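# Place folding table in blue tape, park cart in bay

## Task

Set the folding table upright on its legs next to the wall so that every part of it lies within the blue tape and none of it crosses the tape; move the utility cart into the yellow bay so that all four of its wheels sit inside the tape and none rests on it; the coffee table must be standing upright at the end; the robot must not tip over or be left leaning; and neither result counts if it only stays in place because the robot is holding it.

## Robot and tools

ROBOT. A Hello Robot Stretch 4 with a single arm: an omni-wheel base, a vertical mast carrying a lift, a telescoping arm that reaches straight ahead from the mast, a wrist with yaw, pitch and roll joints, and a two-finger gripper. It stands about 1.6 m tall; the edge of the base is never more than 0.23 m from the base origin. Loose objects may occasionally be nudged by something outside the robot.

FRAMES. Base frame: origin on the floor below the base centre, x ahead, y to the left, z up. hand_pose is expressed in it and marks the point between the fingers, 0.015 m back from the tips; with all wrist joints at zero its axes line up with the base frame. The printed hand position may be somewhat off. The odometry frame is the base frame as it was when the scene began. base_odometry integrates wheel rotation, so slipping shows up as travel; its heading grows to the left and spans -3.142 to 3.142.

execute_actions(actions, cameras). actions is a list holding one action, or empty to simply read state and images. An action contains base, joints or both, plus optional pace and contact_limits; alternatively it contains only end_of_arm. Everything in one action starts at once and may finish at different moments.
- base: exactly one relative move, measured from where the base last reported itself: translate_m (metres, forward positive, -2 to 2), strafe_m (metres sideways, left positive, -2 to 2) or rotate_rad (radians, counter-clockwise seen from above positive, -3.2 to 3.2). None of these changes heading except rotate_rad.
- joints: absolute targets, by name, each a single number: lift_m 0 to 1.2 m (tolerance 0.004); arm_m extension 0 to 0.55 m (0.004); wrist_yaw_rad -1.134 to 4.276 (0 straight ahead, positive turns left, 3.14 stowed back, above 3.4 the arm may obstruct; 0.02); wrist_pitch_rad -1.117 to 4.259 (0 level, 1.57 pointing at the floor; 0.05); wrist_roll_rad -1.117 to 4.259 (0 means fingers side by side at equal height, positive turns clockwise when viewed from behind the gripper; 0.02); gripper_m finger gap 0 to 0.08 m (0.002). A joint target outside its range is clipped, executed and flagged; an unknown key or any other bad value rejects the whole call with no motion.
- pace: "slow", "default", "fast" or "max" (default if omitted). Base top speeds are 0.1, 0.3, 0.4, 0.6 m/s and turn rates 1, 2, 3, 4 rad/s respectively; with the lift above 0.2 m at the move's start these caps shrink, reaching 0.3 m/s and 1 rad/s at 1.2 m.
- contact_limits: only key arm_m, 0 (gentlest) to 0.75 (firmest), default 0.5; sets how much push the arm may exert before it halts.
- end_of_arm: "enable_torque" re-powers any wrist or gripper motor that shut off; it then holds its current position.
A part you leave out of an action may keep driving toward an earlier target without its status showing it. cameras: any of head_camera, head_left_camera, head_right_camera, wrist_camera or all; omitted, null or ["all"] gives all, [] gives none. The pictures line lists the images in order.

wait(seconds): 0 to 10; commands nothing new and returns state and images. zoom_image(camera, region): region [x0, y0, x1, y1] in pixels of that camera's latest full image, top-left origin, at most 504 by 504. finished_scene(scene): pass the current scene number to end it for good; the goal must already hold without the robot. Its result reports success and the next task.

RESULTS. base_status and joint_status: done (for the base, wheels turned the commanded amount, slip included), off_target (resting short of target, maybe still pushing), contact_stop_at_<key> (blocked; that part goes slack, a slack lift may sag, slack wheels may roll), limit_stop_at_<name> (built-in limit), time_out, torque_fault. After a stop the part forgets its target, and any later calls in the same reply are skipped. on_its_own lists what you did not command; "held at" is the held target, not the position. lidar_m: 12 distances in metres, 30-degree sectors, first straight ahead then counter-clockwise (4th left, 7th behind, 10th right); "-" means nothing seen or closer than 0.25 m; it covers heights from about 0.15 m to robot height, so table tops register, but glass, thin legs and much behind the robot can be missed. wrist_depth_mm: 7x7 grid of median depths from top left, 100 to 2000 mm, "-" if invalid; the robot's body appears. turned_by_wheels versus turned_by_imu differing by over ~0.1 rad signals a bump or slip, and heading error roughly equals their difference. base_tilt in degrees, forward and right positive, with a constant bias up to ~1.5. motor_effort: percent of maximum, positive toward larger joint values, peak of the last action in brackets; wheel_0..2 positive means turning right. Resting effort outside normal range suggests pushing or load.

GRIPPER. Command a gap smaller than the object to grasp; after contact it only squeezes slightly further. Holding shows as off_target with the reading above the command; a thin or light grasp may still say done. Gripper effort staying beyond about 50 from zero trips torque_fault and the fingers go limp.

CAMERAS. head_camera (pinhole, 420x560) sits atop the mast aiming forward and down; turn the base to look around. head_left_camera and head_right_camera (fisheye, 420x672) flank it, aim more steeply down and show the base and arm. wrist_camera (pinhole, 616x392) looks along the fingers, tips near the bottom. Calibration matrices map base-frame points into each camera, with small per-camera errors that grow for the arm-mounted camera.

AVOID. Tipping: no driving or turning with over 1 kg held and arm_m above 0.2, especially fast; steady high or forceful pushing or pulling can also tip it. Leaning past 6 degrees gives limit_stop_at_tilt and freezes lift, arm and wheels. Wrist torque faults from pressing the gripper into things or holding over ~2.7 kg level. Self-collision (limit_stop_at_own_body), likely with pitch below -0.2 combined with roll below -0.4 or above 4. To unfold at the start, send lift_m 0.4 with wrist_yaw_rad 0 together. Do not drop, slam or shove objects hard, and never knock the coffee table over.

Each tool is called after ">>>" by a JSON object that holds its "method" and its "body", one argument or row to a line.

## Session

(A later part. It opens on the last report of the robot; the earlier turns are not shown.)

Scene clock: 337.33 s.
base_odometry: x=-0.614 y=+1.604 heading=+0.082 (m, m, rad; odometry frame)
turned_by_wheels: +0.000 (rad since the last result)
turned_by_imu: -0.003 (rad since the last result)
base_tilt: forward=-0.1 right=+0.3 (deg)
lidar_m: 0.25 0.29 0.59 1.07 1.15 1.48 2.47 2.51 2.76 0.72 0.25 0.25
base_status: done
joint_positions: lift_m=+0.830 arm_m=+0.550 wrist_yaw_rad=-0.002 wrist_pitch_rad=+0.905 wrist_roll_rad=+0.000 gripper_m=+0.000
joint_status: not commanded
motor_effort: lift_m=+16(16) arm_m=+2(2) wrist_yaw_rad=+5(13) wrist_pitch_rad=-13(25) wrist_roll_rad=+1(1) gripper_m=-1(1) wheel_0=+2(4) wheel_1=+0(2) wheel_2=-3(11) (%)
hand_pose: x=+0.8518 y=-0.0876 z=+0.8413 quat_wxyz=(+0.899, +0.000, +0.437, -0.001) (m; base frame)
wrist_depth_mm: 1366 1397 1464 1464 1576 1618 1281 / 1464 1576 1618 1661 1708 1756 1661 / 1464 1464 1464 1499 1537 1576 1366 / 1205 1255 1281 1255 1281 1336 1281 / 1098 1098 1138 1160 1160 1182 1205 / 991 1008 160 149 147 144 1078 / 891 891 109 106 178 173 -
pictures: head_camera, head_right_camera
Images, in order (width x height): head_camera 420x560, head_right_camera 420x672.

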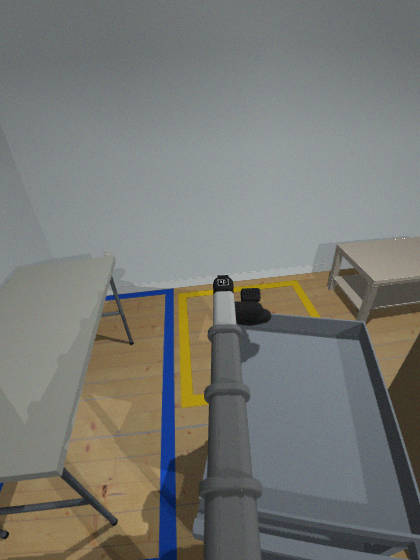

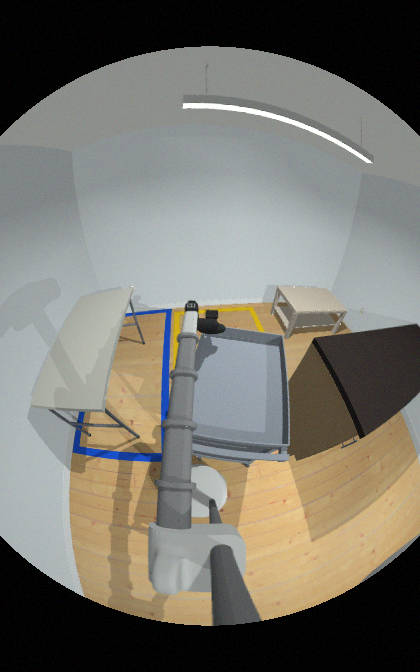

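Bay spans about x 1.0–1.9; advance 0.95.

>>> {"method": "execute_actions", "body": {
  "actions": [
    {"base":{"translate_m":0.75},"pace":"slow"}
  ],
  "cameras": []
}}

>>> {"method": "execute_actions", "body": {
  "actions": [
    {"base":{"translate_m":0.2},"pace":"slow"}
  ],
  "cameras": []
}}

>>> {"method": "execute_actions", "body": {
  "actions": [
    {"base":{"translate_m":-0.3},"joints":{"lift_m":0.95}}
  ],
  "cameras": ["head_camera","head_right_camera"]
}}

Scene clock: 351.87 s.
base_odometry: x=+0.133 y=+1.666 heading=+0.082 (m, m, rad; odometry frame)
turned_by_wheels: +0.000 (rad since the last result)
turned_by_imu: -0.004 (rad since the last result)
base_tilt: forward=-0.2 right=+0.3 (deg)
lidar_m: 0.25 0.25 0.52 0.51 0.50 1.61 3.22 3.25 0.68 0.61 0.25 0.25
base_status: done
joint_positions: lift_m=+0.830 arm_m=+0.550 wrist_yaw_rad=-0.001 wrist_pitch_rad=+0.902 wrist_roll_rad=+0.000 gripper_m=+0.000
joint_status: not commanded
motor_effort: lift_m=+16(16) arm_m=+2(2) wrist_yaw_rad=+1(7) wrist_pitch_rad=-8(20) wrist_roll_rad=+2(1) gripper_m=-1(0) wheel_0=+4(7) wheel_1=+0(5) wheel_2=-1(8) (%)
hand_pose: x=+0.8523 y=-0.0875 z=+0.8416 quat_wxyz=(+0.900, +0.000, +0.436, +0.000) (m; base frame)
wrist_depth_mm: 676 699 732 759 788 809 842 / 741 788 820 842 904 917 931 / 878 878 946 976 1042 1078 1138 / 1008 1060 1118 1182 1205 1255 1281 / 1118 1118 1138 1160 1160 1182 1138 / 976 991 991 154 143 1060 1078 / 904 904 109 106 148 129 960
pictures: none
No camera images: the call's "cameras" was empty. Leave "cameras" out to get every camera's image.

Scene clock: 355.13 s.
base_odometry: x=+0.332 y=+1.682 heading=+0.082 (m, m, rad; odometry frame)
turned_by_wheels: +0.000 (rad since the last result)
turned_by_imu: -0.001 (rad since the last result)
base_tilt: forward=-0.1 right=+0.3 (deg)
lidar_m: 0.25 0.27 0.59 0.53 0.54 0.70 3.40 1.01 0.66 0.78 0.25 0.25
base_status: done
joint_positions: lift_m=+0.830 arm_m=+0.550 wrist_yaw_rad=-0.001 wrist_pitch_rad=+0.902 wrist_roll_rad=+0.000 gripper_m=+0.000
joint_status: not commanded
motor_effort: lift_m=+16(16) arm_m=+2(2) wrist_yaw_rad=+2(4) wrist_pitch_rad=-7(7) wrist_roll_rad=+1(3) gripper_m=-1(1) wheel_0=+3(7) wheel_1=+1(0) wheel_2=-3(8) (%)
hand_pose: x=+0.8523 y=-0.0875 z=+0.8416 quat_wxyz=(+0.900, +0.000, +0.436, +0.000) (m; base frame)
wrist_depth_mm: 500 508 539 549 580 580 615 / 549 569 603 627 654 676 691 / 634 654 699 715 759 788 820 / 732 768 820 854 917 960 1042 / 891 960 976 160 1098 1138 1160 / 976 1008 991 161 144 1042 1060 / 904 931 109 106 156 132 960
pictures: none
No camera images: the call's "cameras" was empty. Leave "cameras" out to get every camera's image.

Scene clock: 357.60 s.
base_odometry: x=+0.033 y=+1.658 heading=+0.082 (m, m, rad; odometry frame)
turned_by_wheels: +0.000 (rad since the last result)
turned_by_imu: -0.001 (rad since the last result)
base_tilt: forward=-0.2 right=+0.3 (deg)
lidar_m: 0.40 0.55 0.54 0.47 0.49 1.59 3.13 3.15 0.70 0.63 1.40 0.39
base_status: done
joint_positions: lift_m=+0.950 arm_m=+0.550 wrist_yaw_rad=+0.000 wrist_pitch_rad=+0.902 wrist_roll_rad=+0.000 gripper_m=+0.000
joint_status: all done
motor_effort: lift_m=+23(24) arm_m=+2(2) wrist_yaw_rad=+2(2) wrist_pitch_rad=-6(8) wrist_roll_rad=+2(1) gripper_m=-1(0) wheel_0=+1(4) wheel_1=-1(5) wheel_2=-2(8) (%)
hand_pose: x=+0.8523 y=-0.0875 z=+0.9610 quat_wxyz=(+0.900, +0.000, +0.436, +0.000) (m; base frame)
wrist_depth_mm: 759 798 798 842 891 917 931 / 854 878 917 917 991 1060 1060 / 976 1025 1008 449 421 1205 1308 / 1138 1182 392 418 424 402 364 / 1205 319 362 370 375 377 373 / 1078 307 325 330 332 336 336 / 256 291 108 106 301 306 306
pictures: head_camera, head_right_camera
Images, in order (width x height): head_camera 420x560, head_right_camera 420x672.

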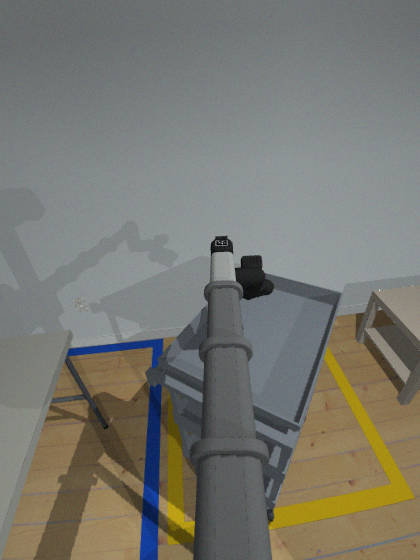

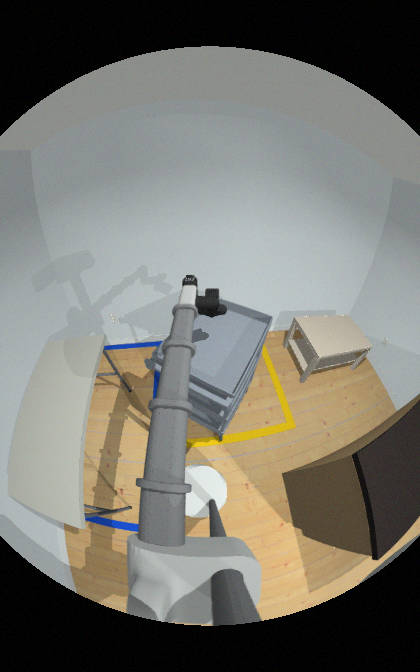

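Rear-right wheel (0.45,-0.3) is on tape; push that corner.

>>> {"method": "execute_actions", "body": {
  "actions": [
    {"base":{"rotate_rad":-0.5},"joints":{"arm_m":0}}
  ],
  "cameras": []
}}

>>> {"method": "execute_actions", "body": {
  "actions": [
    {"base":{"translate_m":0.5},"pace":"slow"}
  ],
  "cameras": []
}}

>>> {"method": "execute_actions", "body": {
  "actions": [
    {"base":{"translate_m":-0.4}}
  ],
  "cameras": ["head_camera","head_right_camera","head_left_camera"]
}}

Scene clock: 368.60 s.
base_odometry: x=+0.033 y=+1.658 heading=-0.418 (m, m, rad; odometry frame)
turned_by_wheels: -0.500 (rad since the last result)
turned_by_imu: -0.498 (rad since the last result)
base_tilt: forward=-0.2 right=+0.2 (deg)
lidar_m: 0.38 0.40 0.56 0.54 0.47 0.51 1.66 3.10 3.15 0.69 0.62 1.36
base_status: done
joint_positions: lift_m=+0.950 arm_m=+0.001 wrist_yaw_rad=+0.000 wrist_pitch_rad=+0.902 wrist_roll_rad=+0.000 gripper_m=+0.000
joint_status: all done
motor_effort: lift_m=+23(23) arm_m=-5(7) wrist_yaw_rad=+1(0) wrist_pitch_rad=-7(6) wrist_roll_rad=+1(1) gripper_m=-1(1) wheel_0=-1(6) wheel_1=+1(4) wheel_2=+0(7) (%)
hand_pose: x=+0.3040 y=-0.0874 z=+0.9611 quat_wxyz=(+0.900, +0.000, +0.436, +0.000) (m; base frame)
wrist_depth_mm: 647 676 723 1576 1464 1537 1863 / 544 559 904 1863 1308 1921 - / 466 455 960 1708 1661 1808 1808 / 353 370 842 1430 1464 1499 1537 / 291 338 768 1308 1281 1336 1336 / 640 647 707 1160 1160 1229 1060 / 820 891 108 106 1042 1060 691
pictures: none
No camera images: the call's "cameras" was empty. Leave "cameras" out to get every camera's image.

Scene clock: 374.87 s.
base_odometry: x=+0.490 y=+1.455 heading=-0.418 (m, m, rad; odometry frame)
turned_by_wheels: +0.000 (rad since the last result)
turned_by_imu: -0.001 (rad since the last result)
base_tilt: forward=-0.2 right=+0.3 (deg)
lidar_m: 0.54 0.25 0.25 0.25 0.80 0.79 2.05 3.47 0.58 0.54 1.15 0.92
base_status: done
joint_positions: lift_m=+0.950 arm_m=+0.001 wrist_yaw_rad=+0.000 wrist_pitch_rad=+0.902 wrist_roll_rad=+0.000 gripper_m=+0.000
joint_status: not commanded
motor_effort: lift_m=+23(23) arm_m=-4(5) wrist_yaw_rad=+1(0) wrist_pitch_rad=-6(7) wrist_roll_rad=+2(1) gripper_m=-1(0) wheel_0=+0(4) wheel_1=+4(6) wheel_2=-1(13) (%)
hand_pose: x=+0.3039 y=-0.0874 z=+0.9611 quat_wxyz=(+0.900, +0.000, +0.436, +0.000) (m; base frame)
wrist_depth_mm: 878 991 1160 1366 1618 1808 1618 / 492 960 1281 1464 1205 1255 1308 / 462 484 1430 1576 1042 1078 1708 / 357 715 1464 1430 1255 1430 1537 / 353 723 1308 1336 1255 1308 1336 / 621 640 1098 1160 1182 1182 1182 / 585 585 108 106 1042 1078 1060
pictures: none
No camera images: the call's "cameras" was empty. Leave "cameras" out to get every camera's image.

Scene clock: 377.70 s.
base_odometry: x=+0.124 y=+1.617 heading=-0.418 (m, m, rad; odometry frame)
turned_by_wheels: +0.000 (rad since the last result)
turned_by_imu: -0.001 (rad since the last result)
base_tilt: forward=-0.1 right=+0.3 (deg)
lidar_m: 0.66 0.44 0.63 0.63 0.54 0.54 1.74 3.17 3.24 0.63 0.60 1.29
base_status: done
joint_positions: lift_m=+0.950 arm_m=+0.001 wrist_yaw_rad=+0.000 wrist_pitch_rad=+0.902 wrist_roll_rad=+0.000 gripper_m=+0.000
joint_status: not commanded
motor_effort: lift_m=+23(23) arm_m=-4(4) wrist_yaw_rad=+0(0) wrist_pitch_rad=-6(7) wrist_roll_rad=+1(2) gripper_m=-1(1) wheel_0=+0(4) wheel_1=+1(6) wheel_2=-1(9) (%)
hand_pose: x=+0.3039 y=-0.0874 z=+0.9611 quat_wxyz=(+0.900, +0.000, +0.436, +0.000) (m; base frame)
wrist_depth_mm: 654 654 1499 1618 1464 1499 1863 / 549 549 1618 1808 1255 1661 1983 / 410 917 1537 1661 1576 1708 1808 / 402 820 1229 1430 1499 1464 1499 / 676 723 1229 1336 1308 1336 1336 / 661 668 1118 1138 1138 1182 1160 / 946 904 109 106 1060 1078 991
pictures: head_camera, head_left_camera, head_right_camera
Images, in order (width x height): head_camera 420x560, head_left_camera 420x672, head_right_camera 420x672.

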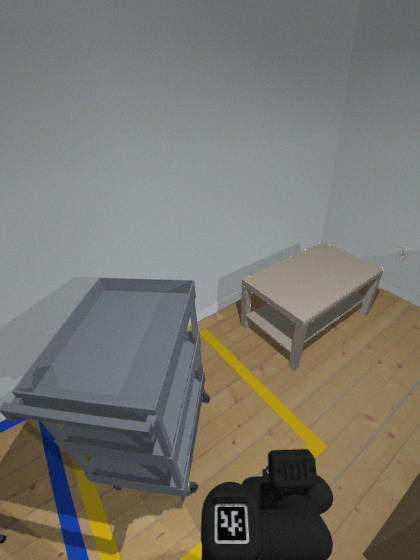

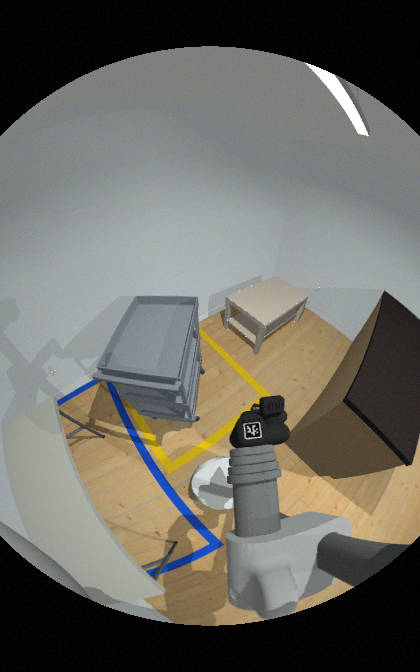

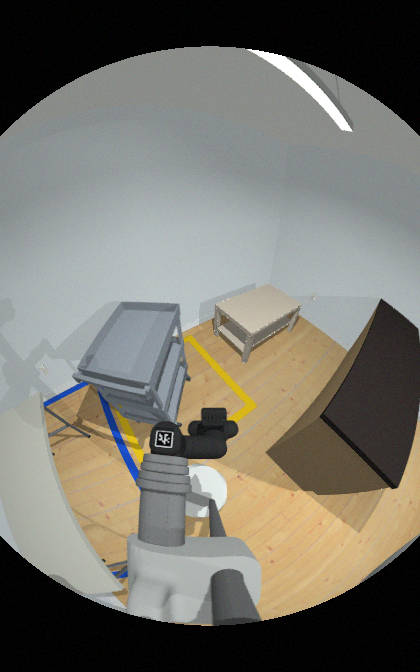

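>>> {"method": "execute_actions", "body": {
  "actions": [
    {"base":{"strafe_m":0.24},"joints":{"arm_m":0.45}}
  ],
  "cameras": []
}}

>>> {"method": "execute_actions", "body": {
  "actions": [
    {"joints":{"lift_m":0.83}}
  ],
  "cameras": []
}}

>>> {"method": "execute_actions", "body": {
  "actions": [
    {"base":{"strafe_m":-0.15},"pace":"slow"}
  ],
  "cameras": []
}}

>>> {"method": "execute_actions", "body": {
  "actions": [
    {"joints":{"lift_m":0.95}}
  ],
  "cameras": []
}}

>>> {"method": "execute_actions", "body": {
  "actions": [
    {"base":{"strafe_m":-0.15},"joints":{"arm_m":0}}
  ],
  "cameras": ["head_camera"]
}}

Scene clock: 388.17 s.
base_odometry: x=+0.222 y=+1.836 heading=-0.418 (m, m, rad; odometry frame)
turned_by_wheels: +0.000 (rad since the last result)
turned_by_imu: -0.002 (rad since the last result)
base_tilt: forward=-0.2 right=+0.3 (deg)
lidar_m: 0.40 0.43 0.66 0.41 0.34 0.37 0.48 3.19 3.36 0.83 0.80 1.38
base_status: done
joint_positions: lift_m=+0.950 arm_m=+0.449 wrist_yaw_rad=+0.000 wrist_pitch_rad=+0.902 wrist_roll_rad=+0.000 gripper_m=+0.000
joint_status: all done
motor_effort: lift_m=+23(23) arm_m=+4(6) wrist_yaw_rad=+0(2) wrist_pitch_rad=-5(6) wrist_roll_rad=+1(0) gripper_m=-2(1) wheel_0=+0(8) wheel_1=+0(10) wheel_2=-1(1) (%)
hand_pose: x=+0.7520 y=-0.0874 z=+0.9611 quat_wxyz=(+0.900, +0.000, +0.436, +0.000) (m; base frame)
wrist_depth_mm: 723 809 960 1118 1430 1808 1756 / 480 466 473 1205 1499 1255 1308 / 462 466 469 488 1397 1042 1078 / 402 404 413 1336 1366 1255 1464 / 355 362 366 1255 1308 1255 1366 / 314 320 325 627 1160 1182 1160 / 289 291 108 106 1060 1060 1042
pictures: none
No camera images: the call's "cameras" was empty. Leave "cameras" out to get every camera's image.

Scene clock: 389.73 s.
base_odometry: x=+0.222 y=+1.836 heading=-0.418 (m, m, rad; odometry frame)
turned_by_wheels: +0.000 (rad since the last result)
turned_by_imu: -0.001 (rad since the last result)
base_tilt: forward=-0.1 right=+0.2 (deg)
lidar_m: 0.40 0.43 0.64 0.41 0.36 0.35 0.50 3.19 3.35 0.85 0.81 1.39
base_status: not commanded
joint_positions: lift_m=+0.831 arm_m=+0.449 wrist_yaw_rad=-0.001 wrist_pitch_rad=+0.897 wrist_roll_rad=+0.000 gripper_m=+0.000
joint_status: all done
motor_effort: lift_m=+11(22) arm_m=+4(4) wrist_yaw_rad=+4(10) wrist_pitch_rad=+8(9) wrist_roll_rad=+0(0) gripper_m=+0(1) wheel_0=-3(6) wheel_1=+0(1) wheel_2=-2(5) (%)
hand_pose: x=+0.7527 y=-0.0876 z=+0.8428 quat_wxyz=(+0.901, +0.000, +0.434, -0.001) (m; base frame)
wrist_depth_mm: 402 402 394 402 1366 1661 1308 / 353 357 362 399 1160 1025 1078 / 297 301 306 1430 1366 931 891 / 257 263 264 1255 1281 1160 1281 / 227 230 228 1160 1182 1118 1229 / 202 206 200 820 1078 1078 1078 / 186 187 108 106 931 960 960
pictures: none
No camera images: the call's "cameras" was empty. Leave "cameras" out to get every camera's image.

Scene clock: 392.40 s.
base_odometry: x=+0.161 y=+1.699 heading=-0.418 (m, m, rad; odometry frame)
turned_by_wheels: +0.000 (rad since the last result)
turned_by_imu: +0.000 (rad since the last result)
base_tilt: forward=-0.2 right=+0.3 (deg)
lidar_m: 0.50 0.42 0.67 0.53 0.46 0.50 1.60 3.25 3.31 0.69 0.68 1.32
base_status: done
joint_positions: lift_m=+0.830 arm_m=+0.449 wrist_yaw_rad=+0.000 wrist_pitch_rad=+0.902 wrist_roll_rad=+0.000 gripper_m=+0.000
joint_status: not commanded
motor_effort: lift_m=+17(17) arm_m=+4(4) wrist_yaw_rad=+1(4) wrist_pitch_rad=-5(9) wrist_roll_rad=+1(1) gripper_m=+0(1) wheel_0=+0(7) wheel_1=+0(5) wheel_2=-1(1) (%)
hand_pose: x=+0.7520 y=-0.0874 z=+0.8416 quat_wxyz=(+0.900, +0.000, +0.436, +0.000) (m; base frame)
wrist_depth_mm: 384 325 1042 1255 1464 1229 1255 / 242 307 1160 1366 1008 1008 1060 / 224 442 1281 1464 1281 854 1308 / 230 621 1281 1308 1205 1138 1336 / 236 597 1098 1138 1182 1160 1182 / 504 521 842 991 1078 1060 1042 / 473 466 108 106 946 931 946
pictures: none
No camera images: the call's "cameras" was empty. Leave "cameras" out to get every camera's image.

Scene clock: 393.93 s.
base_odometry: x=+0.161 y=+1.699 heading=-0.418 (m, m, rad; odometry frame)
turned_by_wheels: +0.000 (rad since the last result)
turned_by_imu: +0.000 (rad since the last result)
base_tilt: forward=-0.2 right=+0.3 (deg)
lidar_m: 0.45 0.39 0.65 0.53 0.48 0.47 1.61 3.23 3.27 0.71 0.67 1.32
base_status: not commanded
joint_positions: lift_m=+0.950 arm_m=+0.449 wrist_yaw_rad=+0.000 wrist_pitch_rad=+0.902 wrist_roll_rad=+0.000 gripper_m=+0.000
joint_status: all done
motor_effort: lift_m=+23(26) arm_m=+4(4) wrist_yaw_rad=+0(0) wrist_pitch_rad=-6(5) wrist_roll_rad=-1(0) gripper_m=+0(1) wheel_0=+0(0) wheel_1=+0(0) wheel_2=-1(1) (%)
hand_pose: x=+0.7520 y=-0.0874 z=+0.9611 quat_wxyz=(+0.900, +0.000, +0.436, +0.000) (m; base frame)
wrist_depth_mm: 798 891 1042 1229 1537 1808 1661 / 480 466 1138 1397 1182 1229 1255 / 459 455 1308 1576 1060 1042 1160 / 397 389 1366 1464 1308 946 1499 / 353 343 741 1308 1255 1281 1336 / 270 621 699 1138 1160 1182 1182 / 248 580 108 106 1042 1060 1060
pictures: none
No camera images: the call's "cameras" was empty. Leave "cameras" out to get every camera's image.

Scene clock: 396.33 s.
base_odometry: x=+0.100 y=+1.562 heading=-0.418 (m, m, rad; odometry frame)
turned_by_wheels: +0.000 (rad since the last result)
turned_by_imu: +0.000 (rad since the last result)
base_tilt: forward=-0.2 right=+0.1 (deg)
lidar_m: 0.86 0.48 0.61 0.64 0.59 0.61 1.74 3.14 3.18 0.58 0.54 1.27
base_status: done
joint_positions: lift_m=+0.950 arm_m=+0.001 wrist_yaw_rad=+0.000 wrist_pitch_rad=+0.902 wrist_roll_rad=+0.000 gripper_m=+0.000
joint_status: all done
motor_effort: lift_m=+23(23) arm_m=-4(5) wrist_yaw_rad=+0(0) wrist_pitch_rad=-6(7) wrist_roll_rad=+1(0) gripper_m=-1(1) wheel_0=-2(8) wheel_1=+1(7) wheel_2=-1(0) (%)
hand_pose: x=+0.3040 y=-0.0874 z=+0.9611 quat_wxyz=(+0.900, +0.000, +0.436, +0.000) (m; base frame)
wrist_depth_mm: 654 668 1537 1661 1464 1499 1756 / 492 1008 1708 1661 1255 1756 1863 / 480 931 1618 1661 1618 1661 1863 / 788 842 1430 1464 1464 1499 1537 / 699 741 1255 1281 1281 1366 1336 / 640 946 1118 1160 1182 1182 1182 / 931 917 108 106 1078 1098 831
pictures: head_camera
Images, in order (width x height): head_camera 420x560.

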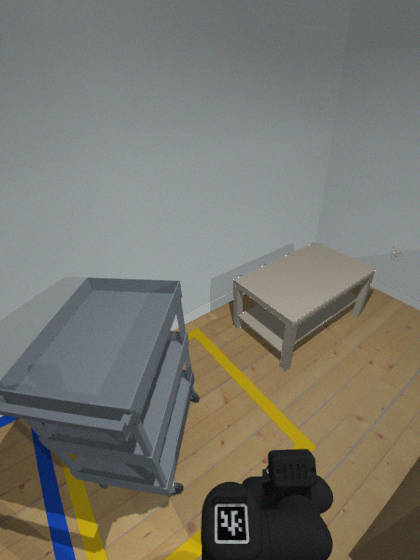

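Landed on the rim; retry further left.

>>> {"method": "execute_actions", "body": {
  "actions": [
    {"base":{"strafe_m":0.36},"joints":{"arm_m":0.45}}
  ],
  "cameras": []
}}

>>> {"method": "execute_actions", "body": {
  "actions": [
    {"joints":{"lift_m":0.83}}
  ],
  "cameras": []
}}

>>> {"method": "execute_actions", "body": {
  "actions": [
    {"base":{"strafe_m":-0.12},"pace":"slow"}
  ],
  "cameras": []
}}

>>> {"method": "execute_actions", "body": {
  "actions": [
    {"joints":{"lift_m":0.95}}
  ],
  "cameras": []
}}

>>> {"method": "execute_actions", "body": {
  "actions": [
    {"base":{"strafe_m":-0.24}}
  ],
  "cameras": ["head_camera"]
}}

Scene clock: 408.27 s.
base_odometry: x=+0.246 y=+1.891 heading=-0.418 (m, m, rad; odometry frame)
turned_by_wheels: +0.000 (rad since the last result)
turned_by_imu: -0.003 (rad since the last result)
base_tilt: forward=-0.1 right=+0.3 (deg)
lidar_m: 0.39 0.39 0.56 0.33 0.31 0.29 0.42 3.04 3.42 0.88 0.88 1.42
base_status: done
joint_positions: lift_m=+0.950 arm_m=+0.449 wrist_yaw_rad=+0.000 wrist_pitch_rad=+0.902 wrist_roll_rad=+0.000 gripper_m=+0.000
joint_status: all done
motor_effort: lift_m=+22(23) arm_m=+5(4) wrist_yaw_rad=+1(1) wrist_pitch_rad=-5(6) wrist_roll_rad=+1(1) gripper_m=+0(1) wheel_0=+0(6) wheel_1=+0(7) wheel_2=+0(0) (%)
hand_pose: x=+0.7520 y=-0.0874 z=+0.9612 quat_wxyz=(+0.900, +0.000, +0.436, +0.000) (m; base frame)
wrist_depth_mm: 699 768 917 1078 1336 1708 1756 / 488 480 480 473 1499 1229 1281 / 459 462 477 484 1618 1060 1042 / 402 407 415 415 1397 1255 946 / 353 359 366 366 1281 1255 1336 / 314 320 327 327 1160 1160 1182 / 290 293 108 106 1078 1078 1098
pictures: none
No camera images: the call's "cameras" was empty. Leave "cameras" out to get every camera's image.

Scene clock: 409.80 s.
base_odometry: x=+0.246 y=+1.891 heading=-0.418 (m, m, rad; odometry frame)
turned_by_wheels: +0.000 (rad since the last result)
turned_by_imu: +0.000 (rad since the last result)
base_tilt: forward=-0.2 right=+0.2 (deg)
lidar_m: 0.40 0.44 0.56 0.36 0.32 0.31 0.43 3.10 3.41 0.86 0.87 1.42
base_status: not commanded
joint_positions: lift_m=+0.830 arm_m=+0.449 wrist_yaw_rad=+0.000 wrist_pitch_rad=+0.902 wrist_roll_rad=+0.000 gripper_m=+0.000
joint_status: all done
motor_effort: lift_m=+16(21) arm_m=+5(5) wrist_yaw_rad=+1(1) wrist_pitch_rad=-5(5) wrist_roll_rad=+0(2) gripper_m=+1(0) wheel_0=+0(1) wheel_1=+0(0) wheel_2=+0(0) (%)
hand_pose: x=+0.7520 y=-0.0874 z=+0.8417 quat_wxyz=(+0.900, +0.000, +0.436, +0.000) (m; base frame)
wrist_depth_mm: 404 402 394 392 1336 1576 1281 / 342 343 349 355 1078 1008 1060 / 290 291 294 300 1229 1229 878 / 249 254 257 260 1281 1160 1182 / 220 224 227 231 1118 1160 1229 / 196 200 204 206 991 1042 1060 / 181 183 108 106 931 946 960
pictures: none
No camera images: the call's "cameras" was empty. Leave "cameras" out to get every camera's image.

Scene clock: 412.13 s.
base_odometry: x=+0.197 y=+1.781 heading=-0.418 (m, m, rad; odometry frame)
turned_by_wheels: +0.000 (rad since the last result)
turned_by_imu: +0.002 (rad since the last result)
base_tilt: forward=-0.1 right=+0.2 (deg)
lidar_m: 0.38 0.39 0.70 0.45 0.37 0.41 0.52 3.28 3.33 0.78 0.76 0.43
base_status: done
joint_positions: lift_m=+0.830 arm_m=+0.449 wrist_yaw_rad=+0.002 wrist_pitch_rad=+0.901 wrist_roll_rad=+0.000 gripper_m=+0.000
joint_status: not commanded
motor_effort: lift_m=+16(16) arm_m=+4(5) wrist_yaw_rad=-4(10) wrist_pitch_rad=-4(6) wrist_roll_rad=-1(0) gripper_m=-1(0) wheel_0=+3(12) wheel_1=+1(3) wheel_2=+2(6) (%)
hand_pose: x=+0.7523 y=-0.0872 z=+0.8418 quat_wxyz=(+0.900, +0.000, +0.435, +0.001) (m; base frame)
wrist_depth_mm: 362 368 382 759 1430 1308 1255 / 343 345 349 353 1098 1042 1042 / 289 293 297 291 1336 904 891 / 252 253 257 255 1255 1118 1308 / 220 225 228 220 1160 1138 1205 / 198 202 204 177 1042 1042 1060 / 181 183 108 106 931 946 960
pictures: none
No camera images: the call's "cameras" was empty. Leave "cameras" out to get every camera's image.

Scene clock: 413.67 s.
base_odometry: x=+0.197 y=+1.781 heading=-0.418 (m, m, rad; odometry frame)
turned_by_wheels: +0.000 (rad since the last result)
turned_by_imu: -0.001 (rad since the last result)
base_tilt: forward=-0.2 right=+0.3 (deg)
lidar_m: 0.37 0.38 0.72 0.46 0.41 0.43 0.55 3.27 3.33 0.79 0.75 0.41
base_status: not commanded
joint_positions: lift_m=+0.950 arm_m=+0.449 wrist_yaw_rad=+0.001 wrist_pitch_rad=+0.902 wrist_roll_rad=+0.000 gripper_m=+0.000
joint_status: all done
motor_effort: lift_m=+23(25) arm_m=+4(5) wrist_yaw_rad=-1(4) wrist_pitch_rad=-5(6) wrist_roll_rad=+1(3) gripper_m=-1(1) wheel_0=+0(3) wheel_1=+0(1) wheel_2=+0(2) (%)
hand_pose: x=+0.7521 y=-0.0874 z=+0.9611 quat_wxyz=(+0.900, +0.000, +0.436, +0.000) (m; base frame)
wrist_depth_mm: 741 831 991 1160 1464 1808 1708 / 750 866 459 1336 1464 1255 1281 / 445 452 466 1499 1205 1042 1060 / 402 407 413 1397 1366 960 1499 / 353 359 364 389 1281 1255 1366 / 314 319 325 336 1182 1160 1182 / 290 293 108 106 1060 1060 1098
pictures: none
No camera images: the call's "cameras" was empty. Leave "cameras" out to get every camera's image.

Scene clock: 415.77 s.
base_odometry: x=+0.100 y=+1.562 heading=-0.418 (m, m, rad; odometry frame)
turned_by_wheels: +0.000 (rad since the last result)
turned_by_imu: +0.000 (rad since the last result)
base_tilt: forward=-0.2 right=+0.2 (deg)
lidar_m: 0.44 0.42 0.56 0.67 0.59 0.60 1.74 3.13 3.19 0.59 0.54 1.25
base_status: done
joint_positions: lift_m=+0.950 arm_m=+0.449 wrist_yaw_rad=+0.000 wrist_pitch_rad=+0.902 wrist_roll_rad=+0.000 gripper_m=+0.000
joint_status: not commanded
motor_effort: lift_m=+23(23) arm_m=+3(4) wrist_yaw_rad=+1(3) wrist_pitch_rad=-5(6) wrist_roll_rad=-1(0) gripper_m=+0(1) wheel_0=-2(8) wheel_1=+2(9) wheel_2=-1(1) (%)
hand_pose: x=+0.7521 y=-0.0874 z=+0.9611 quat_wxyz=(+0.900, +0.000, +0.436, +0.000) (m; base frame)
wrist_depth_mm: 866 960 1160 1336 1618 1756 1576 / 449 1060 1281 1366 1205 1205 1576 / 442 1160 1430 1281 1025 1042 1618 / 351 1308 1464 1366 931 1430 1537 / 324 707 1281 1281 1229 1281 1336 / 317 647 1138 1160 1160 1182 1182 / 574 585 108 106 1042 1060 1078
pictures: head_camera
Images, in order (width x height): head_camera 420x560.

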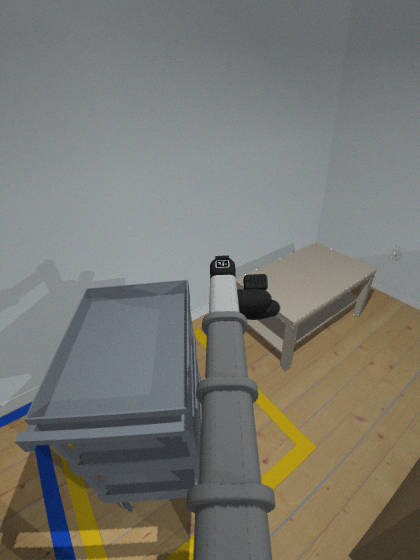

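>>> {"method": "finished_scene", "body": {
  "scene": 1
}}

The scene is finished: the task was done.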